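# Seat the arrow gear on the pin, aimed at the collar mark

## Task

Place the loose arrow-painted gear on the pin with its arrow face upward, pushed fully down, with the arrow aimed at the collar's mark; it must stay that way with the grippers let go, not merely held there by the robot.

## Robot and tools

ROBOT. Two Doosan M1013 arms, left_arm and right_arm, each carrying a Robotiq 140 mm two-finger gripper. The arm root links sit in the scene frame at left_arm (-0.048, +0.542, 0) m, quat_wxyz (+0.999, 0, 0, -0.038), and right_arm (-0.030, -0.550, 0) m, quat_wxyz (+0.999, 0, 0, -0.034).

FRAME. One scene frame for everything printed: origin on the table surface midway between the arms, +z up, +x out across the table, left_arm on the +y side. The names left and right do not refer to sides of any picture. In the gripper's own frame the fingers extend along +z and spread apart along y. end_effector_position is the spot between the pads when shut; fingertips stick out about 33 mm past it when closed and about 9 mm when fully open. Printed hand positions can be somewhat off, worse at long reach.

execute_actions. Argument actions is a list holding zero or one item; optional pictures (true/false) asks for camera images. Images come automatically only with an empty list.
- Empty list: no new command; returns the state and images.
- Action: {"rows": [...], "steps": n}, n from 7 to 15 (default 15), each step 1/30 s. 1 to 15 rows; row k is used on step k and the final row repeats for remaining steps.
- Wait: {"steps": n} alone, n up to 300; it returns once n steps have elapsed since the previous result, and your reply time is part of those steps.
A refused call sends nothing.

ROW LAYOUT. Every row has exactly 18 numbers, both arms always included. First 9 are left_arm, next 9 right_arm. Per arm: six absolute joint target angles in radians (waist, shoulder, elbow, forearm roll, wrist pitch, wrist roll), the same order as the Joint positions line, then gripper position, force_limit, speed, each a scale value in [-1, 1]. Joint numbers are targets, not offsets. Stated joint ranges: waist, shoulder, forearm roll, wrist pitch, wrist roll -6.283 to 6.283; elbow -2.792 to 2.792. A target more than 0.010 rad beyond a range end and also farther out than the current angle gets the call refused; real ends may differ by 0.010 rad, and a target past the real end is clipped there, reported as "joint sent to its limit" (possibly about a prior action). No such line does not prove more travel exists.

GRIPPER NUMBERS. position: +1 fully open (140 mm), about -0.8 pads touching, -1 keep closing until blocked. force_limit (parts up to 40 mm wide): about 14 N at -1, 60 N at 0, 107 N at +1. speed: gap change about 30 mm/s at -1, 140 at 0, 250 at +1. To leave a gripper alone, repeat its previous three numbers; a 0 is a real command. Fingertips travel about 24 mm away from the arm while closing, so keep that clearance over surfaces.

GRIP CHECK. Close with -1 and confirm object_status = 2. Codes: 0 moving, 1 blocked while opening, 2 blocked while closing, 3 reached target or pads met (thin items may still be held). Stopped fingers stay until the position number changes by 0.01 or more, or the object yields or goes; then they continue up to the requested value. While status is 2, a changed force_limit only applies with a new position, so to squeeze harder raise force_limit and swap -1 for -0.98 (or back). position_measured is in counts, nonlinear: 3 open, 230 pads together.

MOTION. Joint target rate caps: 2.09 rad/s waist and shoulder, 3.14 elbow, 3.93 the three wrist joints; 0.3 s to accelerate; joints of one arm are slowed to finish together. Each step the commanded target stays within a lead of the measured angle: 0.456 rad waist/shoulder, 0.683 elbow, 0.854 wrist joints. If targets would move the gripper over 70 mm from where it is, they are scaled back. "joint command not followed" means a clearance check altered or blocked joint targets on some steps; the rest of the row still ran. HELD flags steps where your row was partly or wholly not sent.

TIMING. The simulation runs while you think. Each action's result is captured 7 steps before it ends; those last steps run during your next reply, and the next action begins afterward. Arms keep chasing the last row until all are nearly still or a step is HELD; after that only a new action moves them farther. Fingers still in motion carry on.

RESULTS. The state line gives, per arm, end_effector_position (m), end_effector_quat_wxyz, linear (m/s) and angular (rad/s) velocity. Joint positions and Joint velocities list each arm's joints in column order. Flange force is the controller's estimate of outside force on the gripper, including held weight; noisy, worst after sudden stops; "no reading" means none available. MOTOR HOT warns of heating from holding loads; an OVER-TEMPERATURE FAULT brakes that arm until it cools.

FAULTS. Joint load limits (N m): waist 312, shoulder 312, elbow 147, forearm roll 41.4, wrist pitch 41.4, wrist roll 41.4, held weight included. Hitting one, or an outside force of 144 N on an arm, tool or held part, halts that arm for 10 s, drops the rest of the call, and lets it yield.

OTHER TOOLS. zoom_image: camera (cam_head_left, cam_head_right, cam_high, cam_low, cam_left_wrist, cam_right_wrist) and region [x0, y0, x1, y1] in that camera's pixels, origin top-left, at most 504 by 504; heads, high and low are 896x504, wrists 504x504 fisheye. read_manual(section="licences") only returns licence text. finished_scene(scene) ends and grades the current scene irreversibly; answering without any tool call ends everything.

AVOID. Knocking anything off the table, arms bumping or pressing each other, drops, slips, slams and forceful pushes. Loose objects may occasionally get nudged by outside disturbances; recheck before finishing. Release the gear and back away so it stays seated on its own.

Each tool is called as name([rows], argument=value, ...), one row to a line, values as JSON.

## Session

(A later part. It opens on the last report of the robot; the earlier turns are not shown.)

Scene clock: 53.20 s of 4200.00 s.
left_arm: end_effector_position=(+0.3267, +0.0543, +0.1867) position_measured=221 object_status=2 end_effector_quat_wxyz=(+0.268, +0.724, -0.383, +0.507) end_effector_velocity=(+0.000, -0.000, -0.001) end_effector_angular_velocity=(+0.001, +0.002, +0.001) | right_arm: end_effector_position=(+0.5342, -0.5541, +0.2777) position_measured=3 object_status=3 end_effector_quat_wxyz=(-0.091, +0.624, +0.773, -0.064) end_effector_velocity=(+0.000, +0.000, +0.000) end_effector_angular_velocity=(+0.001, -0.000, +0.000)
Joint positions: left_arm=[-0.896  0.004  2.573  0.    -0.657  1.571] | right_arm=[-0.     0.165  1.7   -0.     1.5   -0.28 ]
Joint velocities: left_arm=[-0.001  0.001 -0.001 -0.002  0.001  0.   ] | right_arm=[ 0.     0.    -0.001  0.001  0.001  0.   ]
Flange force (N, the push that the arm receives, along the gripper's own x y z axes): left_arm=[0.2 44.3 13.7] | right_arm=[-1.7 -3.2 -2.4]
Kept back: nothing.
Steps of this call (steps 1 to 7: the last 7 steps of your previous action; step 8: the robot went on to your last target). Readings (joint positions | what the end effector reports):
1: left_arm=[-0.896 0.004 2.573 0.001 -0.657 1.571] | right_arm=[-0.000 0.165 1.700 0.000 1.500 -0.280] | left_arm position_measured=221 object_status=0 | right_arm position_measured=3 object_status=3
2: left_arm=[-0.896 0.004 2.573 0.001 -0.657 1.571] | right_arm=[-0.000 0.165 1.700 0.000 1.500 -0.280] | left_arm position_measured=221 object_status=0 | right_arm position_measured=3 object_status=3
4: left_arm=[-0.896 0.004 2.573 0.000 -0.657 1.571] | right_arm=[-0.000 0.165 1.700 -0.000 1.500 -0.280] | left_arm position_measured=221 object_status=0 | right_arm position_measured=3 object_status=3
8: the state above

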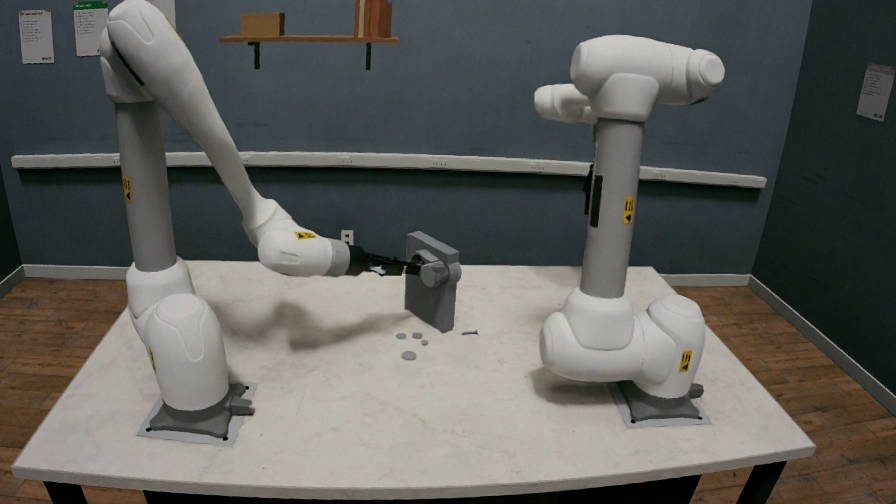

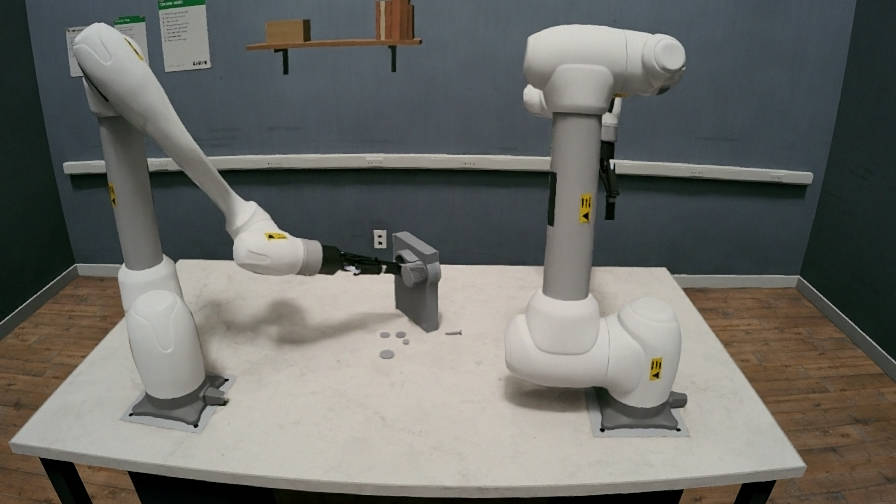

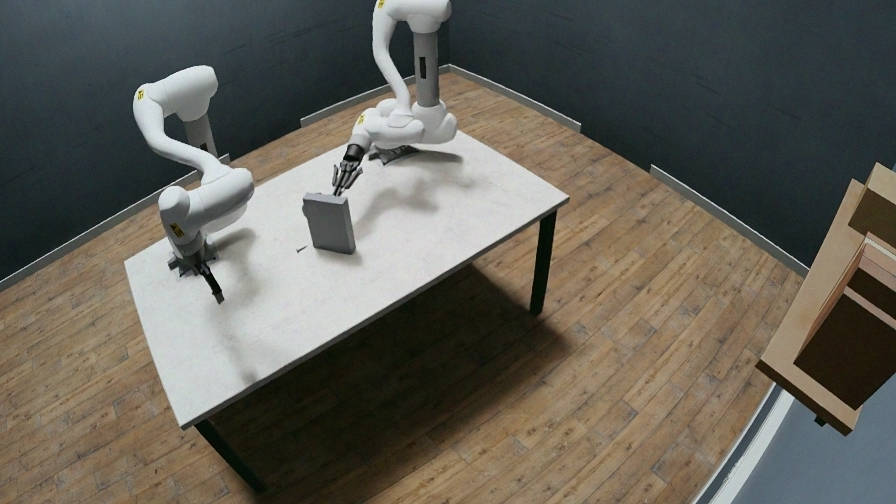

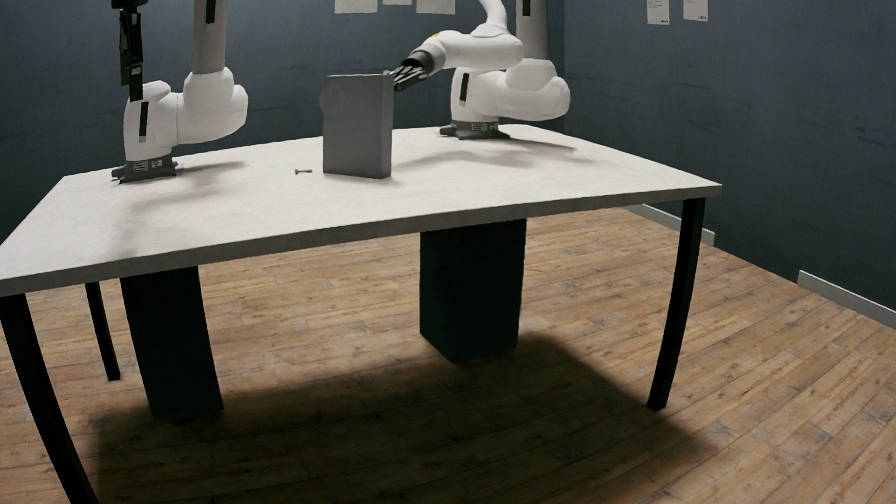

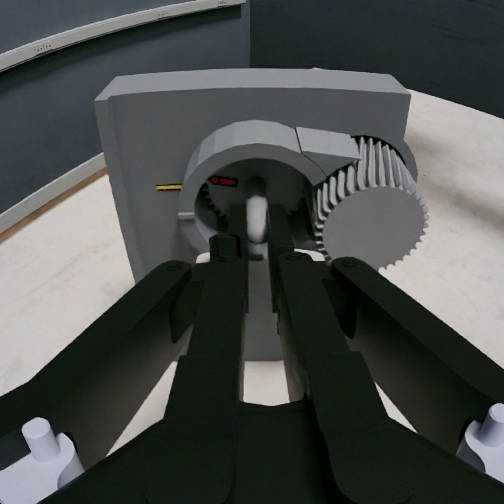

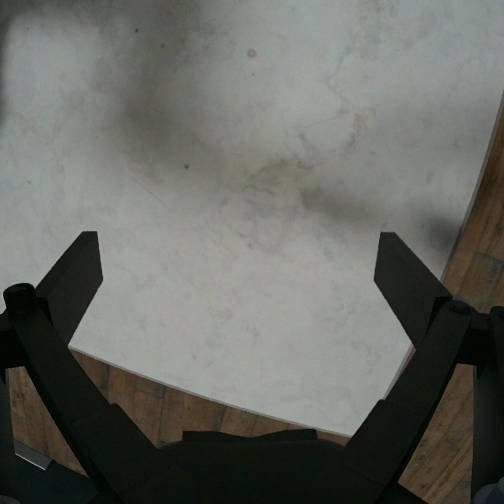

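execute_actions([
  {"rows":[[-0.8972,0.0036,2.5732,0,-0.6569,1.5708,-1,0.5,-0.6,0,0.165,1.7,0,1.5,-0.28,1,0,0],[-0.8972,0.0003,2.579,0,-0.6594,1.5708,-1,0.5,-0.6,0,0.165,1.7,0,1.5,-0.28,1,0,0],[-0.8972,-0.0028,2.5848,0,-0.6621,1.5708,-1,0.5,-0.6,0,0.165,1.7,0,1.5,-0.28,1,0,0],[-0.8972,-0.0057,2.5906,0,-0.665,1.5708,-1,0.5,-0.6,0,0.165,1.7,0,1.5,-0.28,1,0,0],[-0.8972,-0.0085,2.5964,0,-0.668,1.5708,-1,0.5,-0.6,0,0.165,1.7,0,1.5,-0.28,1,0,0],[-0.8972,-0.011,2.6022,0,-0.6713,1.5708,-1,0.5,-0.6,0,0.165,1.7,0,1.5,-0.28,1,0,0],[-0.8972,-0.0132,2.608,0,-0.6749,1.5708,-1,0.5,-0.6,0,0.165,1.7,0,1.5,-0.28,1,0,0],[-0.8972,-0.0152,2.6138,0,-0.6787,1.5708,-1,0.5,-0.6,0,0.165,1.7,0,1.5,-0.28,1,0,0],[-0.8972,-0.017,2.6196,0,-0.6827,1.5708,-1,0.5,-0.6,0,0.165,1.7,0,1.5,-0.28,1,0,0],[-0.8972,-0.0186,2.6253,0,-0.6868,1.5708,-1,0.5,-0.6,0,0.165,1.7,0,1.5,-0.28,1,0,0],[-0.8972,-0.02,2.6311,0,-0.6912,1.5708,-1,0.5,-0.6,0,0.165,1.7,0,1.5,-0.28,1,0,0],[-0.8972,-0.0212,2.6369,0,-0.6958,1.5708,-1,0.5,-0.6,0,0.165,1.7,0,1.5,-0.28,1,0,0],[-0.8972,-0.0222,2.6427,0,-0.7006,1.5708,-1,0.5,-0.6,0,0.165,1.7,0,1.5,-0.28,1,0,0],[-0.8972,-0.023,2.6485,0,-0.7056,1.5708,-1,0.5,-0.6,0,0.165,1.7,0,1.5,-0.28,1,0,0],[-0.8972,-0.0235,2.6543,0,-0.7109,1.5708,-1,0.5,-0.6,0,0.165,1.7,0,1.5,-0.28,1,0,0]]},
])

execute_actions([
  {"steps":20},
], pictures=true)

Scene clock: 54.20 s of 4200.00 s.
left_arm: end_effector_position=(+0.3166, +0.0684, +0.1818) position_measured=221 object_status=2 end_effector_quat_wxyz=(+0.268, +0.724, -0.383, +0.507) end_effector_velocity=(-0.051, +0.074, -0.030) end_effector_angular_velocity=(-0.003, -0.001, -0.000) | right_arm: end_effector_position=(+0.5342, -0.5541, +0.2777) position_measured=3 object_status=3 end_effector_quat_wxyz=(-0.091, +0.624, +0.773, -0.064) end_effector_velocity=(-0.000, -0.001, -0.000) end_effector_angular_velocity=(+0.000, +0.000, -0.002)
Joint positions: left_arm=[-0.897 -0.012  2.605 -0.    -0.673  1.571] | right_arm=[-0.     0.165  1.7    0.     1.5   -0.28 ]
Joint velocities: left_arm=[-0.001 -0.067  0.17  -0.001 -0.106 -0.   ] | right_arm=[-0.002  0.     0.     0.    -0.     0.   ]
Flange force (N, the push that the arm receives, along the gripper's own x y z axes): left_arm=no reading | right_arm=[-1.0 -1.3 -2.3]
Steps of this call (steps 1 to 15: the robot went on to your last target; steps 16 to 22: nothing new was sent; steps 23 to 30: the first 8 steps of this action). Readings (joint positions | what the end effector reports):
23: left_arm=[-0.896 0.004 2.573 0.000 -0.657 1.571] | right_arm=[-0.000 0.165 1.700 -0.000 1.500 -0.280] | left_arm position_measured=221 object_status=2 | right_arm position_measured=3 object_status=3
24: left_arm=[-0.896 0.004 2.573 -0.000 -0.657 1.571] | right_arm=[-0.000 0.165 1.700 -0.000 1.500 -0.280] | left_arm position_measured=221 object_status=2 | right_arm position_measured=3 object_status=3
26: left_arm=[-0.897 -0.001 2.582 -0.000 -0.661 1.571] | right_arm=[-0.000 0.165 1.700 0.000 1.500 -0.280] | left_arm position_measured=221 object_status=2 | right_arm position_measured=3 object_status=3
30: the state above

Scene clock: 54.87 s of 4200.00 s.
left_arm: end_effector_position=(+0.3021, +0.0893, +0.1709) position_measured=221 object_status=2 end_effector_quat_wxyz=(+0.268, +0.724, -0.383, +0.507) end_effector_velocity=(-0.001, -0.001, -0.000) end_effector_angular_velocity=(+0.000, +0.001, -0.002) | right_arm: end_effector_position=(+0.5342, -0.5541, +0.2777) position_measured=3 object_status=3 end_effector_quat_wxyz=(-0.091, +0.624, +0.773, -0.064) end_effector_velocity=(+0.001, +0.000, +0.000) end_effector_angular_velocity=(+0.000, -0.002, +0.001)
Joint positions: left_arm=[-0.897 -0.024  2.654  0.    -0.711  1.571] | right_arm=[-0.     0.165  1.7    0.     1.5   -0.28 ]
Joint velocities: left_arm=[-0.003 -0.     0.    -0.001  0.    -0.   ] | right_arm=[ 0.001 -0.     0.     0.    -0.002 -0.   ]
Flange force (N, the push that the arm receives, along the gripper's own x y z axes): left_arm=no reading | right_arm=[0.0 -4.4 -1.9]
Kept back: nothing.
Steps of this call (steps 1 to 7: the last 7 steps of your previous action; steps 8 to 20: the robot went on to your last target). Readings (joint positions | what the end effector reports):
1: left_arm=[-0.897 -0.014 2.611 -0.000 -0.677 1.571] | right_arm=[-0.000 0.165 1.700 -0.000 1.500 -0.280] | left_arm position_measured=221 object_status=2 | right_arm position_measured=3 object_status=3
2: left_arm=[-0.897 -0.016 2.616 -0.000 -0.681 1.571] | right_arm=[-0.000 0.165 1.700 -0.000 1.500 -0.280] | left_arm position_measured=221 object_status=2 | right_arm position_measured=3 object_status=3
4: left_arm=[-0.897 -0.019 2.628 -0.000 -0.689 1.571] | right_arm=[-0.000 0.165 1.700 0.000 1.500 -0.280] | left_arm position_measured=221 object_status=2 | right_arm position_measured=3 object_status=3
8: left_arm=[-0.897 -0.023 2.651 0.000 -0.708 1.571] | right_arm=[-0.000 0.165 1.700 -0.000 1.500 -0.280] | left_arm position_measured=221 object_status=2 | right_arm position_measured=3 object_status=3
20: the state above

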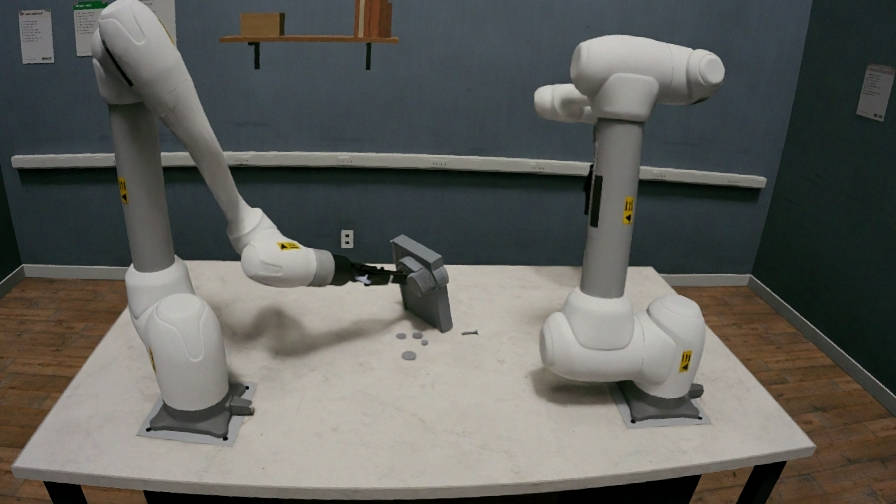

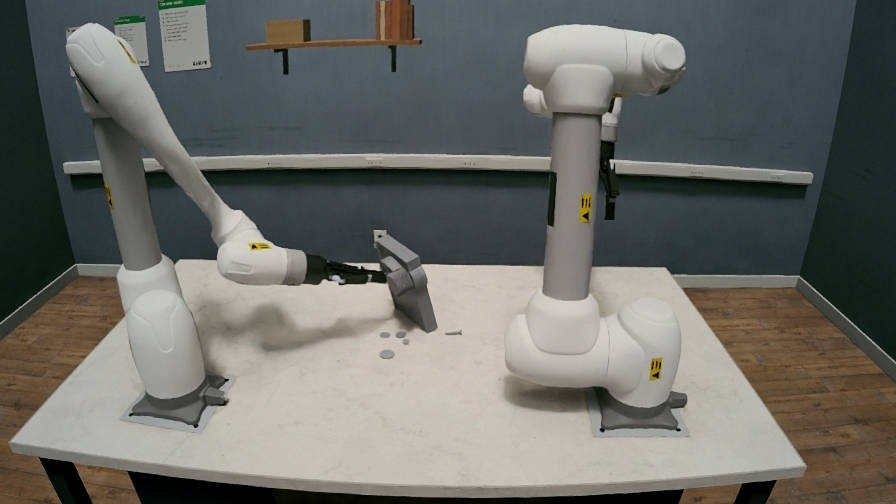

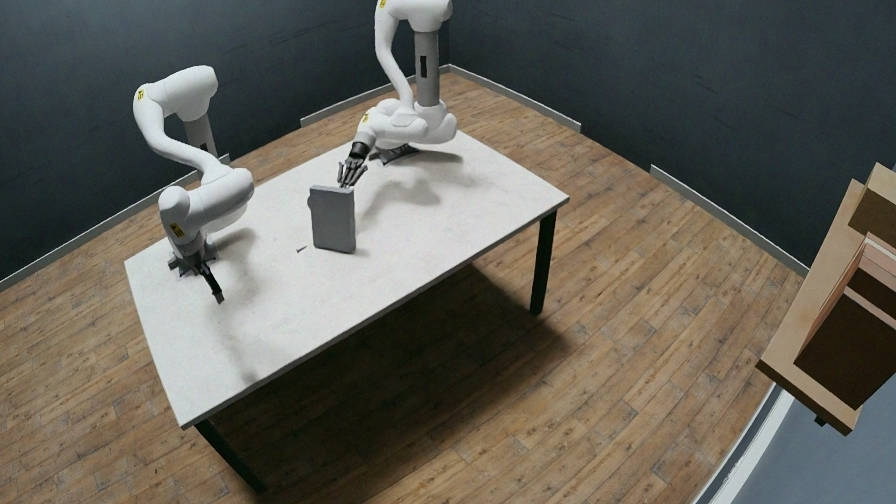

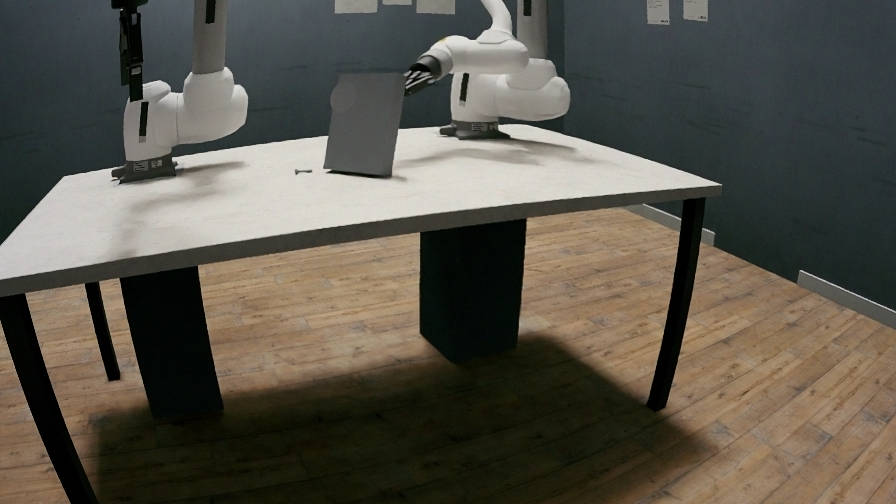

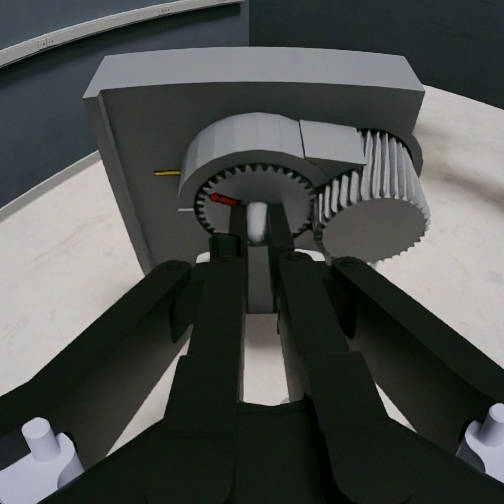

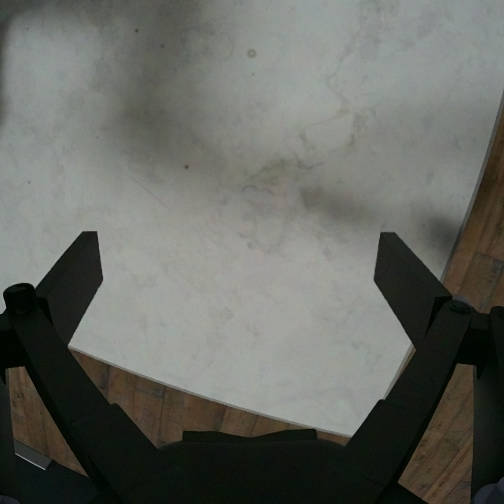

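execute_actions([
  {"rows":[[-0.8972,-0.023,2.6485,0,-0.7056,1.5708,-1,0.5,-0.6,0,0.165,1.7,0,1.5,-0.28,1,0,0],[-0.8972,-0.0222,2.6427,0,-0.7006,1.5708,-1,0.5,-0.6,0,0.165,1.7,0,1.5,-0.28,1,0,0],[-0.8972,-0.0212,2.6369,0,-0.6958,1.5708,-1,0.5,-0.6,0,0.165,1.7,0,1.5,-0.28,1,0,0],[-0.8972,-0.02,2.6311,0,-0.6912,1.5708,-1,0.5,-0.6,0,0.165,1.7,0,1.5,-0.28,1,0,0],[-0.8972,-0.0186,2.6253,0,-0.6868,1.5708,-1,0.5,-0.6,0,0.165,1.7,0,1.5,-0.28,1,0,0],[-0.8972,-0.017,2.6196,0,-0.6827,1.5708,-1,0.5,-0.6,0,0.165,1.7,0,1.5,-0.28,1,0,0],[-0.8972,-0.0152,2.6138,0,-0.6787,1.5708,-1,0.5,-0.6,0,0.165,1.7,0,1.5,-0.28,1,0,0],[-0.8972,-0.0132,2.608,0,-0.6749,1.5708,-1,0.5,-0.6,0,0.165,1.7,0,1.5,-0.28,1,0,0],[-0.8972,-0.011,2.6022,0,-0.6713,1.5708,-1,0.5,-0.6,0,0.165,1.7,0,1.5,-0.28,1,0,0],[-0.8972,-0.0085,2.5964,0,-0.668,1.5708,-1,0.5,-0.6,0,0.165,1.7,0,1.5,-0.28,1,0,0],[-0.8972,-0.0057,2.5906,0,-0.665,1.5708,-1,0.5,-0.6,0,0.165,1.7,0,1.5,-0.28,1,0,0],[-0.8972,-0.0028,2.5848,0,-0.6621,1.5708,-1,0.5,-0.6,0,0.165,1.7,0,1.5,-0.28,1,0,0],[-0.8972,0.0003,2.579,0,-0.6594,1.5708,-1,0.5,-0.6,0,0.165,1.7,0,1.5,-0.28,1,0,0],[-0.8972,0.002,2.576,0,-0.6581,1.5708,-1,0.5,-0.6,0,0.165,1.7,0,1.5,-0.28,1,0,0],[-0.8972,0.0036,2.5732,0,-0.6569,1.5708,-1,0.5,-0.6,0,0.165,1.7,0,1.5,-0.28,1,0,0]]},
])

execute_actions([
  {"rows":[[-0.8972,0.0036,2.5732,0,-0.6569,1.5708,-1,0.5,-0.6,0,0.165,1.7,0,1.5,-0.28,1,0,0],[-0.8972,0.0036,2.5732,0,-0.6569,1.5708,-1,0.5,-0.6,0,0.165,1.7,0,1.5,-0.28,1,0,0],[-0.8972,0.0036,2.5732,0,-0.6569,1.5708,-1,0.5,-0.6,0,0.165,1.7,0,1.5,-0.28,1,0,0],[-0.8972,0.0036,2.5732,0,-0.6569,1.5708,-0.6,0.5,-0.6,0,0.165,1.7,0,1.5,-0.28,1,0,0],[-0.8972,0.0036,2.5732,0,-0.6569,1.5708,-0.6,0.5,-0.6,0,0.165,1.7,0,1.5,-0.28,1,0,0],[-0.8972,0.0036,2.5732,0,-0.6569,1.5708,-0.6,0.5,-0.6,0,0.165,1.7,0,1.5,-0.28,1,0,0],[-0.8972,0.0036,2.5732,0,-0.6569,1.5708,-0.6,0.5,-0.6,0,0.165,1.7,0,1.5,-0.28,1,0,0],[-0.8972,0.0036,2.5732,0,-0.6569,1.5708,-0.6,0.5,-0.6,0,0.165,1.7,0,1.5,-0.28,1,0,0],[-0.8972,0.0036,2.5732,0,-0.6569,1.5708,-0.6,0.5,-0.6,0,0.165,1.7,0,1.5,-0.28,1,0,0],[-0.8972,-0.011,2.5877,0,-0.6568,1.5708,-0.6,0.5,-0.6,0,0.165,1.7,0,1.5,-0.28,1,0,0]]},
])

execute_actions([
  {"rows":[[-0.8972,-0.011,2.5877,0,-0.6568,1.5708,-1,0.5,-0.6,0,0.165,1.7,0,1.5,-0.28,1,0,0]]},
], pictures=true)

Scene clock: 56.03 s of 4200.00 s.
left_arm: end_effector_position=(+0.3128, +0.0736, +0.1794) position_measured=221 object_status=2 end_effector_quat_wxyz=(+0.268, +0.724, -0.383, +0.507) end_effector_velocity=(+0.051, -0.074, +0.034) end_effector_angular_velocity=(+0.000, +0.001, +0.001) | right_arm: end_effector_position=(+0.5342, -0.5541, +0.2777) position_measured=3 object_status=3 end_effector_quat_wxyz=(-0.091, +0.624, +0.773, -0.064) end_effector_velocity=(+0.000, +0.001, -0.000) end_effector_angular_velocity=(-0.000, -0.001, +0.002)
Joint positions: left_arm=[-0.897 -0.016  2.617 -0.    -0.681  1.571] | right_arm=[-0.     0.165  1.7    0.     1.5   -0.28 ]
Joint velocities: left_arm=[ 0.     0.054 -0.171 -0.001  0.119 -0.   ] | right_arm=[ 0.002  0.    -0.    -0.    -0.001  0.   ]
Flange force (N, the push that the arm receives, along the gripper's own x y z axes): left_arm=no reading | right_arm=[-2.8 -1.7 -1.9]
Steps of this call (steps 1 to 15: the robot went on to your last target; steps 16 to 27: nothing new was sent; steps 28 to 35: the first 8 steps of this action). Readings (joint positions | what the end effector reports):
28: left_arm=[-0.897 -0.023 2.654 0.000 -0.711 1.571] | right_arm=[-0.000 0.165 1.700 0.000 1.500 -0.280] | left_arm position_measured=221 object_status=2 | right_arm position_measured=3 object_status=3
29: left_arm=[-0.897 -0.023 2.651 0.000 -0.708 1.571] | right_arm=[-0.000 0.165 1.700 -0.000 1.500 -0.280] | left_arm position_measured=221 object_status=2 | right_arm position_measured=3 object_status=3
31: left_arm=[-0.897 -0.022 2.640 0.000 -0.698 1.571] | right_arm=[-0.000 0.165 1.700 -0.000 1.500 -0.280] | left_arm position_measured=221 object_status=2 | right_arm position_measured=3 object_status=3
35: the state above

Scene clock: 56.53 s of 4200.00 s.
left_arm: end_effector_position=(+0.3262, +0.0541, +0.1865) position_measured=207 object_status=0 end_effector_quat_wxyz=(+0.268, +0.724, -0.383, +0.507) end_effector_velocity=(-0.001, +0.000, -0.001) end_effector_angular_velocity=(+0.002, +0.002, -0.001) | right_arm: end_effector_position=(+0.5342, -0.5541, +0.2777) position_measured=3 object_status=3 end_effector_quat_wxyz=(-0.091, +0.624, +0.773, -0.064) end_effector_velocity=(+0.001, -0.001, +0.001) end_effector_angular_velocity=(+0.000, -0.002, -0.003)
Joint positions: left_arm=[-0.897  0.004  2.573 -0.    -0.657  1.571] | right_arm=[-0.     0.165  1.7    0.     1.5   -0.28 ]
Joint velocities: left_arm=[-0.001  0.001  0.001  0.001  0.001 -0.001] | right_arm=[-0.003 -0.    -0.001  0.    -0.     0.   ]
Flange force (N, the push that the arm receives, along the gripper's own x y z axes): left_arm=[-5.8 15.1 6.9] | right_arm=[-2.3 -0.6 -2.9]
Steps of this call (steps 1 to 7: the last 7 steps of your previous action; steps 8 to 15: the first 8 steps of this action). Readings (joint positions | what the end effector reports):
8: left_arm=[-0.897 0.003 2.575 -0.000 -0.657 1.571] | right_arm=[-0.000 0.165 1.700 -0.000 1.500 -0.280] | left_arm position_measured=221 object_status=2 | right_arm position_measured=3 object_status=3
9: left_arm=[-0.897 0.004 2.573 -0.000 -0.657 1.571] | right_arm=[-0.000 0.165 1.700 -0.000 1.500 -0.280] | left_arm position_measured=221 object_status=2 | right_arm position_measured=3 object_status=3
11: left_arm=[-0.897 0.004 2.573 -0.000 -0.657 1.571] | right_arm=[-0.000 0.165 1.700 -0.000 1.500 -0.280] | left_arm position_measured=221 object_status=0 | right_arm position_measured=3 object_status=3
15: the state above

Scene clock: 57.03 s of 4200.00 s.
left_arm: end_effector_position=(+0.3211, +0.0615, +0.1865) position_measured=223 object_status=0 end_effector_quat_wxyz=(+0.268, +0.724, -0.383, +0.507) end_effector_velocity=(-0.000, +0.000, -0.002) end_effector_angular_velocity=(+0.002, +0.002, +0.000) | right_arm: end_effector_position=(+0.5342, -0.5541, +0.2777) position_measured=3 object_status=3 end_effector_quat_wxyz=(-0.091, +0.624, +0.773, -0.064) end_effector_velocity=(-0.000, -0.000, -0.000) end_effector_angular_velocity=(-0.000, +0.000, -0.000)
Joint positions: left_arm=[-0.897 -0.011  2.588  0.    -0.657  1.571] | right_arm=[-0.     0.165  1.7   -0.     1.5   -0.28 ]
Joint velocities: left_arm=[ 0.     0.003  0.001  0.    -0.001  0.   ] | right_arm=[-0.  0.  0. -0.  0. -0.]
Flange force (N, the push that the arm receives, along the gripper's own x y z axes): left_arm=[0.7 0.1 6.9] | right_arm=[1.9 -2.0 -2.1]
Steps of this call (steps 1 to 7: the last 7 steps of your previous action; steps 8 to 15: the first 8 steps of this action). Readings (joint positions | what the end effector reports):
8: left_arm=[-0.897 -0.011 2.588 0.000 -0.657 1.571] | right_arm=[-0.000 0.165 1.700 0.000 1.500 -0.280] | left_arm position_measured=205 object_status=0 | right_arm position_measured=3 object_status=3
9: left_arm=[-0.897 -0.011 2.588 0.000 -0.657 1.571] | right_arm=[-0.000 0.165 1.700 0.000 1.500 -0.280] | left_arm position_measured=207 object_status=0 | right_arm position_measured=3 object_status=3
11: left_arm=[-0.897 -0.011 2.588 0.000 -0.657 1.571] | right_arm=[-0.000 0.165 1.700 -0.000 1.500 -0.280] | left_arm position_measured=214 object_status=0 | right_arm position_measured=3 object_status=3
15: the state above

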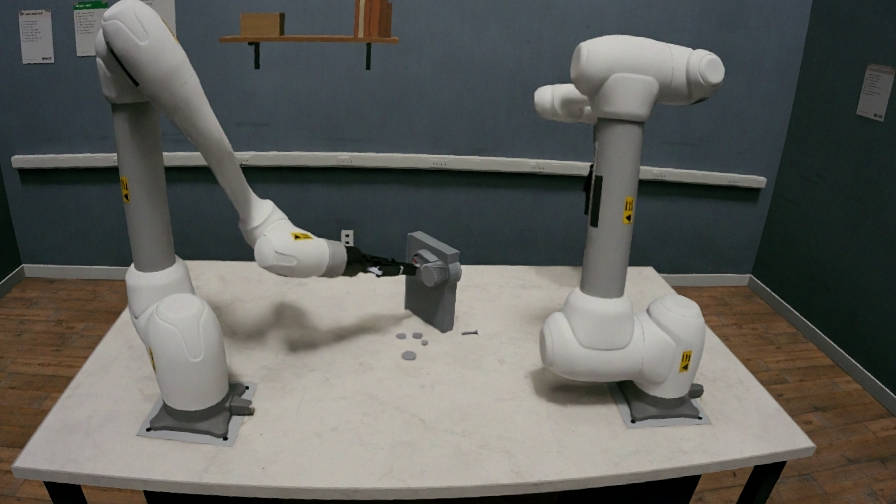

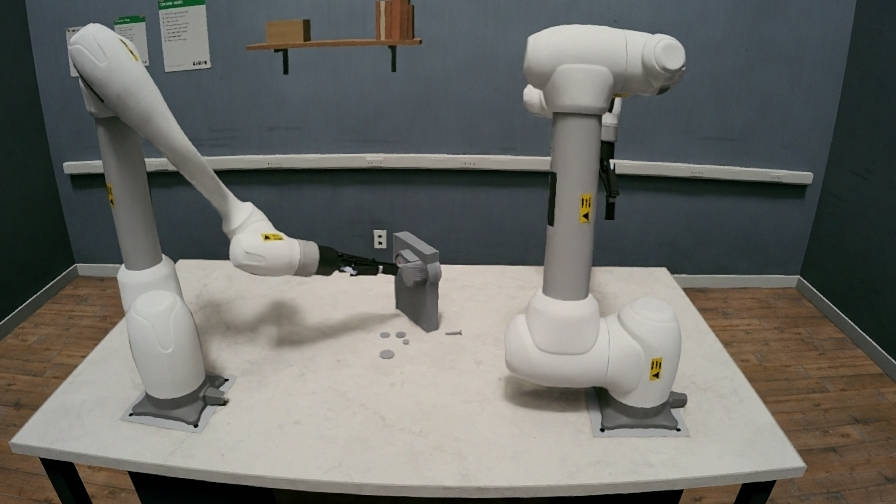

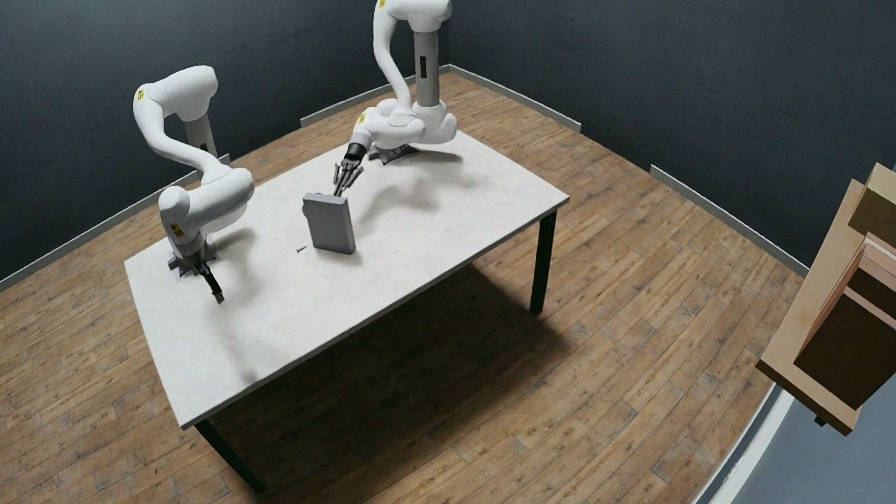

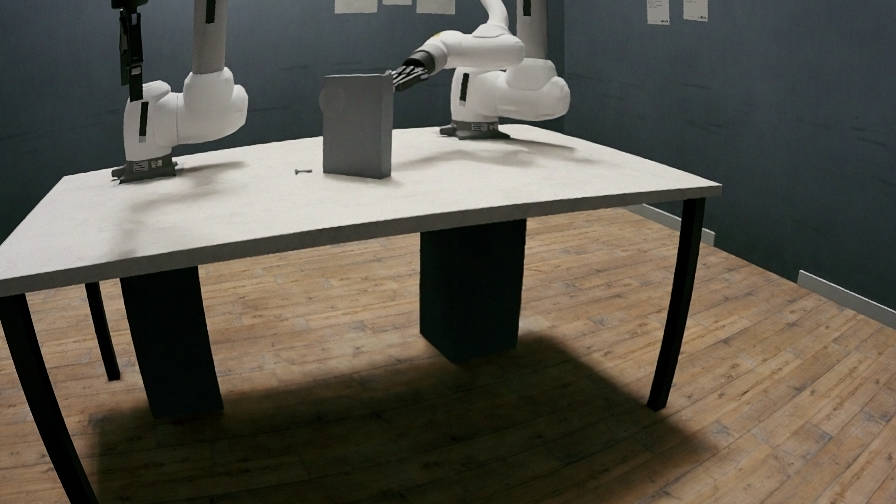

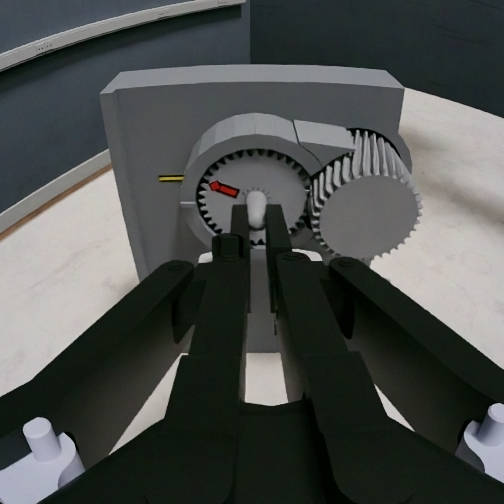

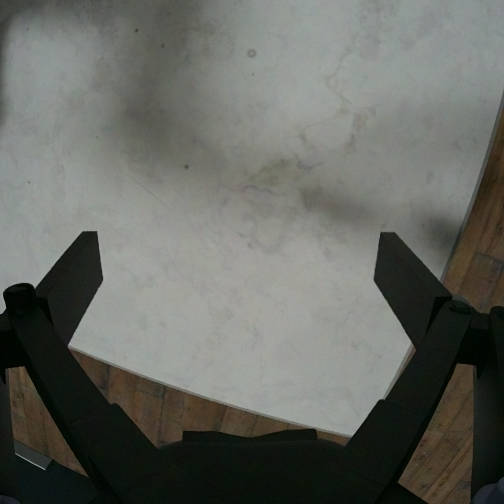

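execute_actions([
  {"rows":[[-0.8972,-0.0125,2.5907,0,-0.6583,1.5708,-1,0.5,-0.6,0,0.165,1.7,0,1.5,-0.28,1,0,0],[-0.8972,-0.0139,2.5936,0,-0.6598,1.5708,-1,0.5,-0.6,0,0.165,1.7,0,1.5,-0.28,1,0,0],[-0.8972,-0.0165,2.5995,0,-0.6631,1.5708,-1,0.5,-0.6,0,0.165,1.7,0,1.5,-0.28,1,0,0],[-0.8972,-0.0189,2.6054,0,-0.6666,1.5708,-1,0.5,-0.6,0,0.165,1.7,0,1.5,-0.28,1,0,0],[-0.8972,-0.0211,2.6113,0,-0.6703,1.5708,-1,0.5,-0.6,0,0.165,1.7,0,1.5,-0.28,1,0,0],[-0.8972,-0.0231,2.6172,0,-0.6742,1.5708,-1,0.5,-0.6,0,0.165,1.7,0,1.5,-0.28,1,0,0],[-0.8972,-0.0249,2.6231,0,-0.6783,1.5708,-1,0.5,-0.6,0,0.165,1.7,0,1.5,-0.28,1,0,0],[-0.8972,-0.0265,2.629,0,-0.6826,1.5708,-1,0.5,-0.6,0,0.165,1.7,0,1.5,-0.28,1,0,0],[-0.8972,-0.0279,2.6349,0,-0.6871,1.5708,-1,0.5,-0.6,0,0.165,1.7,0,1.5,-0.28,1,0,0],[-0.8972,-0.029,2.6408,0,-0.6919,1.5708,-1,0.5,-0.6,0,0.165,1.7,0,1.5,-0.28,1,0,0],[-0.8972,-0.0299,2.6466,0,-0.6968,1.5708,-1,0.5,-0.6,0,0.165,1.7,0,1.5,-0.28,1,0,0],[-0.8972,-0.0306,2.6525,0,-0.702,1.5708,-1,0.5,-0.6,0,0.165,1.7,0,1.5,-0.28,1,0,0],[-0.8972,-0.0311,2.6584,0,-0.7074,1.5708,-1,0.5,-0.6,0,0.165,1.7,0,1.5,-0.28,1,0,0],[-0.8972,-0.0314,2.6642,0,-0.7129,1.5708,-1,0.5,-0.6,0,0.165,1.7,0,1.5,-0.28,1,0,0],[-0.8972,-0.0315,2.6701,0,-0.7187,1.5708,-1,0.5,-0.6,0,0.165,1.7,0,1.5,-0.28,1,0,0]]},
])

execute_actions([
  {"steps":22},
], pictures=true)

Scene clock: 57.77 s of 4200.00 s.
left_arm: end_effector_position=(+0.3115, +0.0754, +0.1810) position_measured=223 object_status=2 end_effector_quat_wxyz=(+0.268, +0.724, -0.383, +0.507) end_effector_velocity=(-0.051, +0.075, -0.036) end_effector_angular_velocity=(-0.001, +0.000, +0.001) | right_arm: end_effector_position=(+0.5342, -0.5541, +0.2777) position_measured=3 object_status=3 end_effector_quat_wxyz=(-0.091, +0.624, +0.773, -0.064) end_effector_velocity=(-0.000, -0.000, -0.001) end_effector_angular_velocity=(+0.000, +0.000, -0.000)
Joint positions: left_arm=[-0.897 -0.024  2.62  -0.    -0.676  1.571] | right_arm=[-0.     0.165  1.7   -0.     1.5   -0.28 ]
Joint velocities: left_arm=[-0.    -0.054  0.175 -0.001 -0.121  0.   ] | right_arm=[-0.     0.     0.001  0.    -0.001  0.   ]
Flange force (N, the push that the arm receives, along the gripper's own x y z axes): left_arm=no reading | right_arm=[-0.2 -2.8 -1.3]
Steps of this call (steps 1 to 7: the last 7 steps of your previous action; steps 8 to 14: the robot went on to your last target; steps 15 to 22: the first 8 steps of this action). Readings (joint positions | what the end effector reports):
15: left_arm=[-0.897 -0.011 2.588 -0.000 -0.657 1.571] | right_arm=[-0.000 0.165 1.700 0.000 1.500 -0.280] | left_arm position_measured=223 object_status=2 | right_arm position_measured=3 object_status=3
16: left_arm=[-0.897 -0.012 2.589 -0.000 -0.657 1.571] | right_arm=[-0.000 0.165 1.700 -0.000 1.500 -0.280] | left_arm position_measured=223 object_status=2 | right_arm position_measured=3 object_status=3
18: left_arm=[-0.897 -0.015 2.596 -0.000 -0.662 1.571] | right_arm=[-0.000 0.165 1.700 0.000 1.500 -0.280] | left_arm position_measured=223 object_status=2 | right_arm position_measured=3 object_status=3
22: the state above

Scene clock: 58.50 s of 4200.00 s.
left_arm: end_effector_position=(+0.2971, +0.0965, +0.1687) position_measured=223 object_status=2 end_effector_quat_wxyz=(+0.268, +0.724, -0.383, +0.507) end_effector_velocity=(-0.000, -0.000, +0.000) end_effector_angular_velocity=(-0.000, -0.001, -0.001) | right_arm: end_effector_position=(+0.5342, -0.5541, +0.2777) position_measured=3 object_status=3 end_effector_quat_wxyz=(-0.091, +0.624, +0.773, -0.064) end_effector_velocity=(+0.000, -0.001, +0.000) end_effector_angular_velocity=(+0.000, +0.000, -0.002)
Joint positions: left_arm=[-0.897 -0.032  2.67   0.    -0.719  1.571] | right_arm=[-0.     0.165  1.7   -0.     1.5   -0.28 ]
Joint velocities: left_arm=[-0.     0.    -0.     0.    -0.001  0.   ] | right_arm=[-0.002  0.    -0.001 -0.     0.001  0.   ]
Flange force (N, the push that the arm receives, along the gripper's own x y z axes): left_arm=no reading | right_arm=[-2.0 -2.4 -2.5]
Kept back: nothing.
Steps of this call (steps 1 to 7: the last 7 steps of your previous action; steps 8 to 22: the robot went on to your last target). Readings (joint positions | what the end effector reports):
1: left_arm=[-0.897 -0.026 2.626 -0.000 -0.681 1.571] | right_arm=[-0.000 0.165 1.700 -0.000 1.500 -0.280] | left_arm position_measured=223 object_status=2 | right_arm position_measured=3 object_status=3
2: left_arm=[-0.897 -0.027 2.631 -0.000 -0.685 1.571] | right_arm=[-0.000 0.165 1.700 -0.000 1.500 -0.280] | left_arm position_measured=223 object_status=2 | right_arm position_measured=3 object_status=3
4: left_arm=[-0.897 -0.029 2.643 -0.000 -0.694 1.571] | right_arm=[-0.000 0.165 1.700 -0.000 1.500 -0.280] | left_arm position_measured=223 object_status=2 | right_arm position_measured=3 object_status=3
8: left_arm=[-0.897 -0.032 2.667 0.000 -0.716 1.571] | right_arm=[-0.000 0.165 1.700 -0.000 1.500 -0.280] | left_arm position_measured=223 object_status=2 | right_arm position_measured=3 object_status=3
22: the state above

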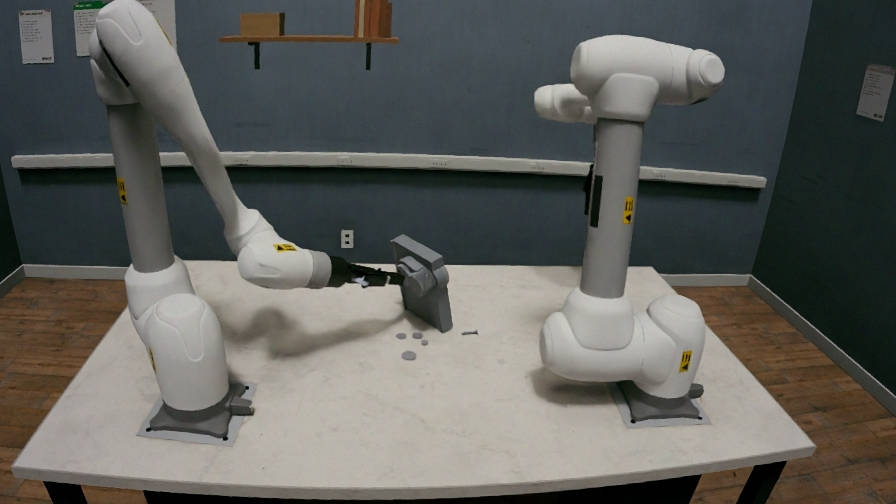

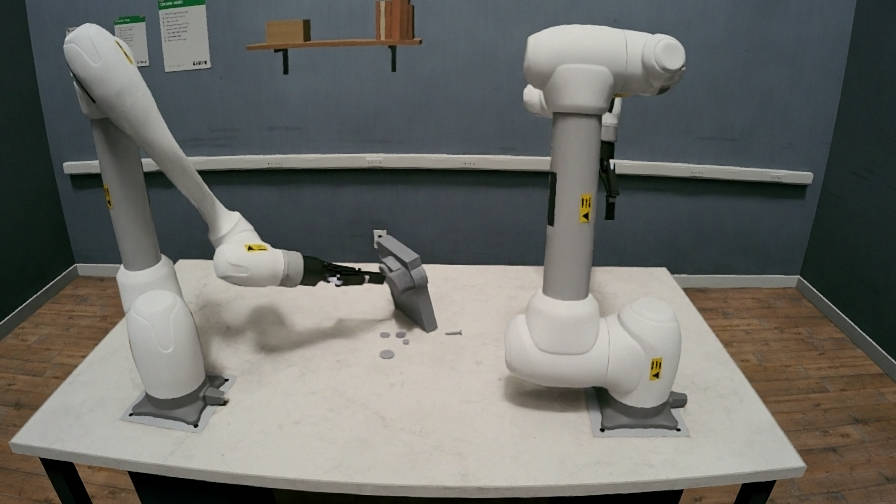

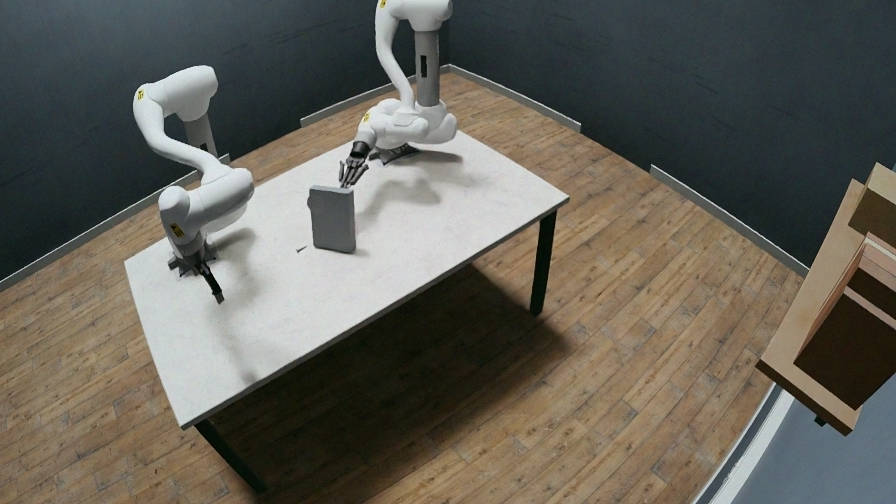

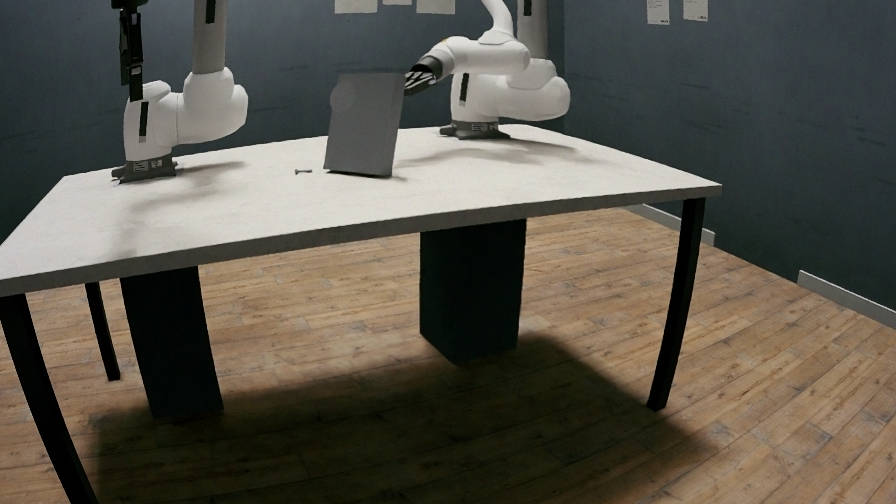

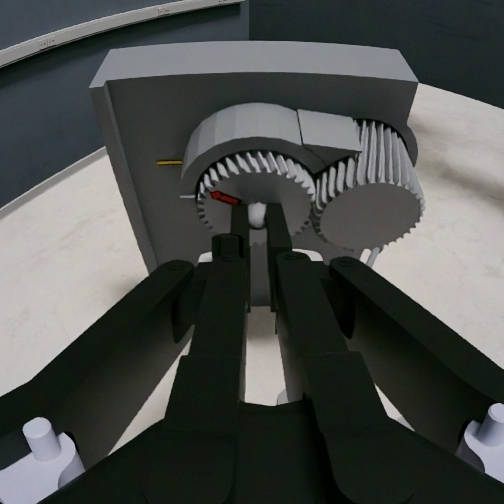

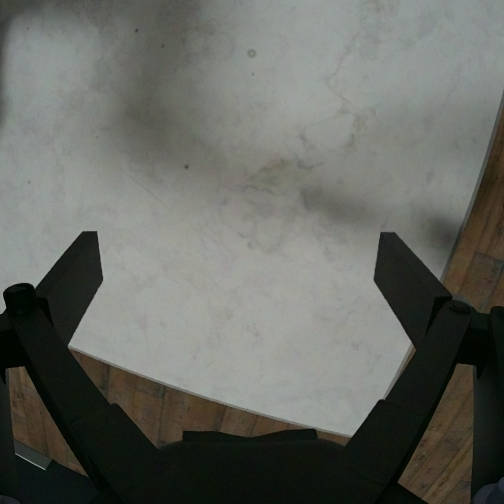

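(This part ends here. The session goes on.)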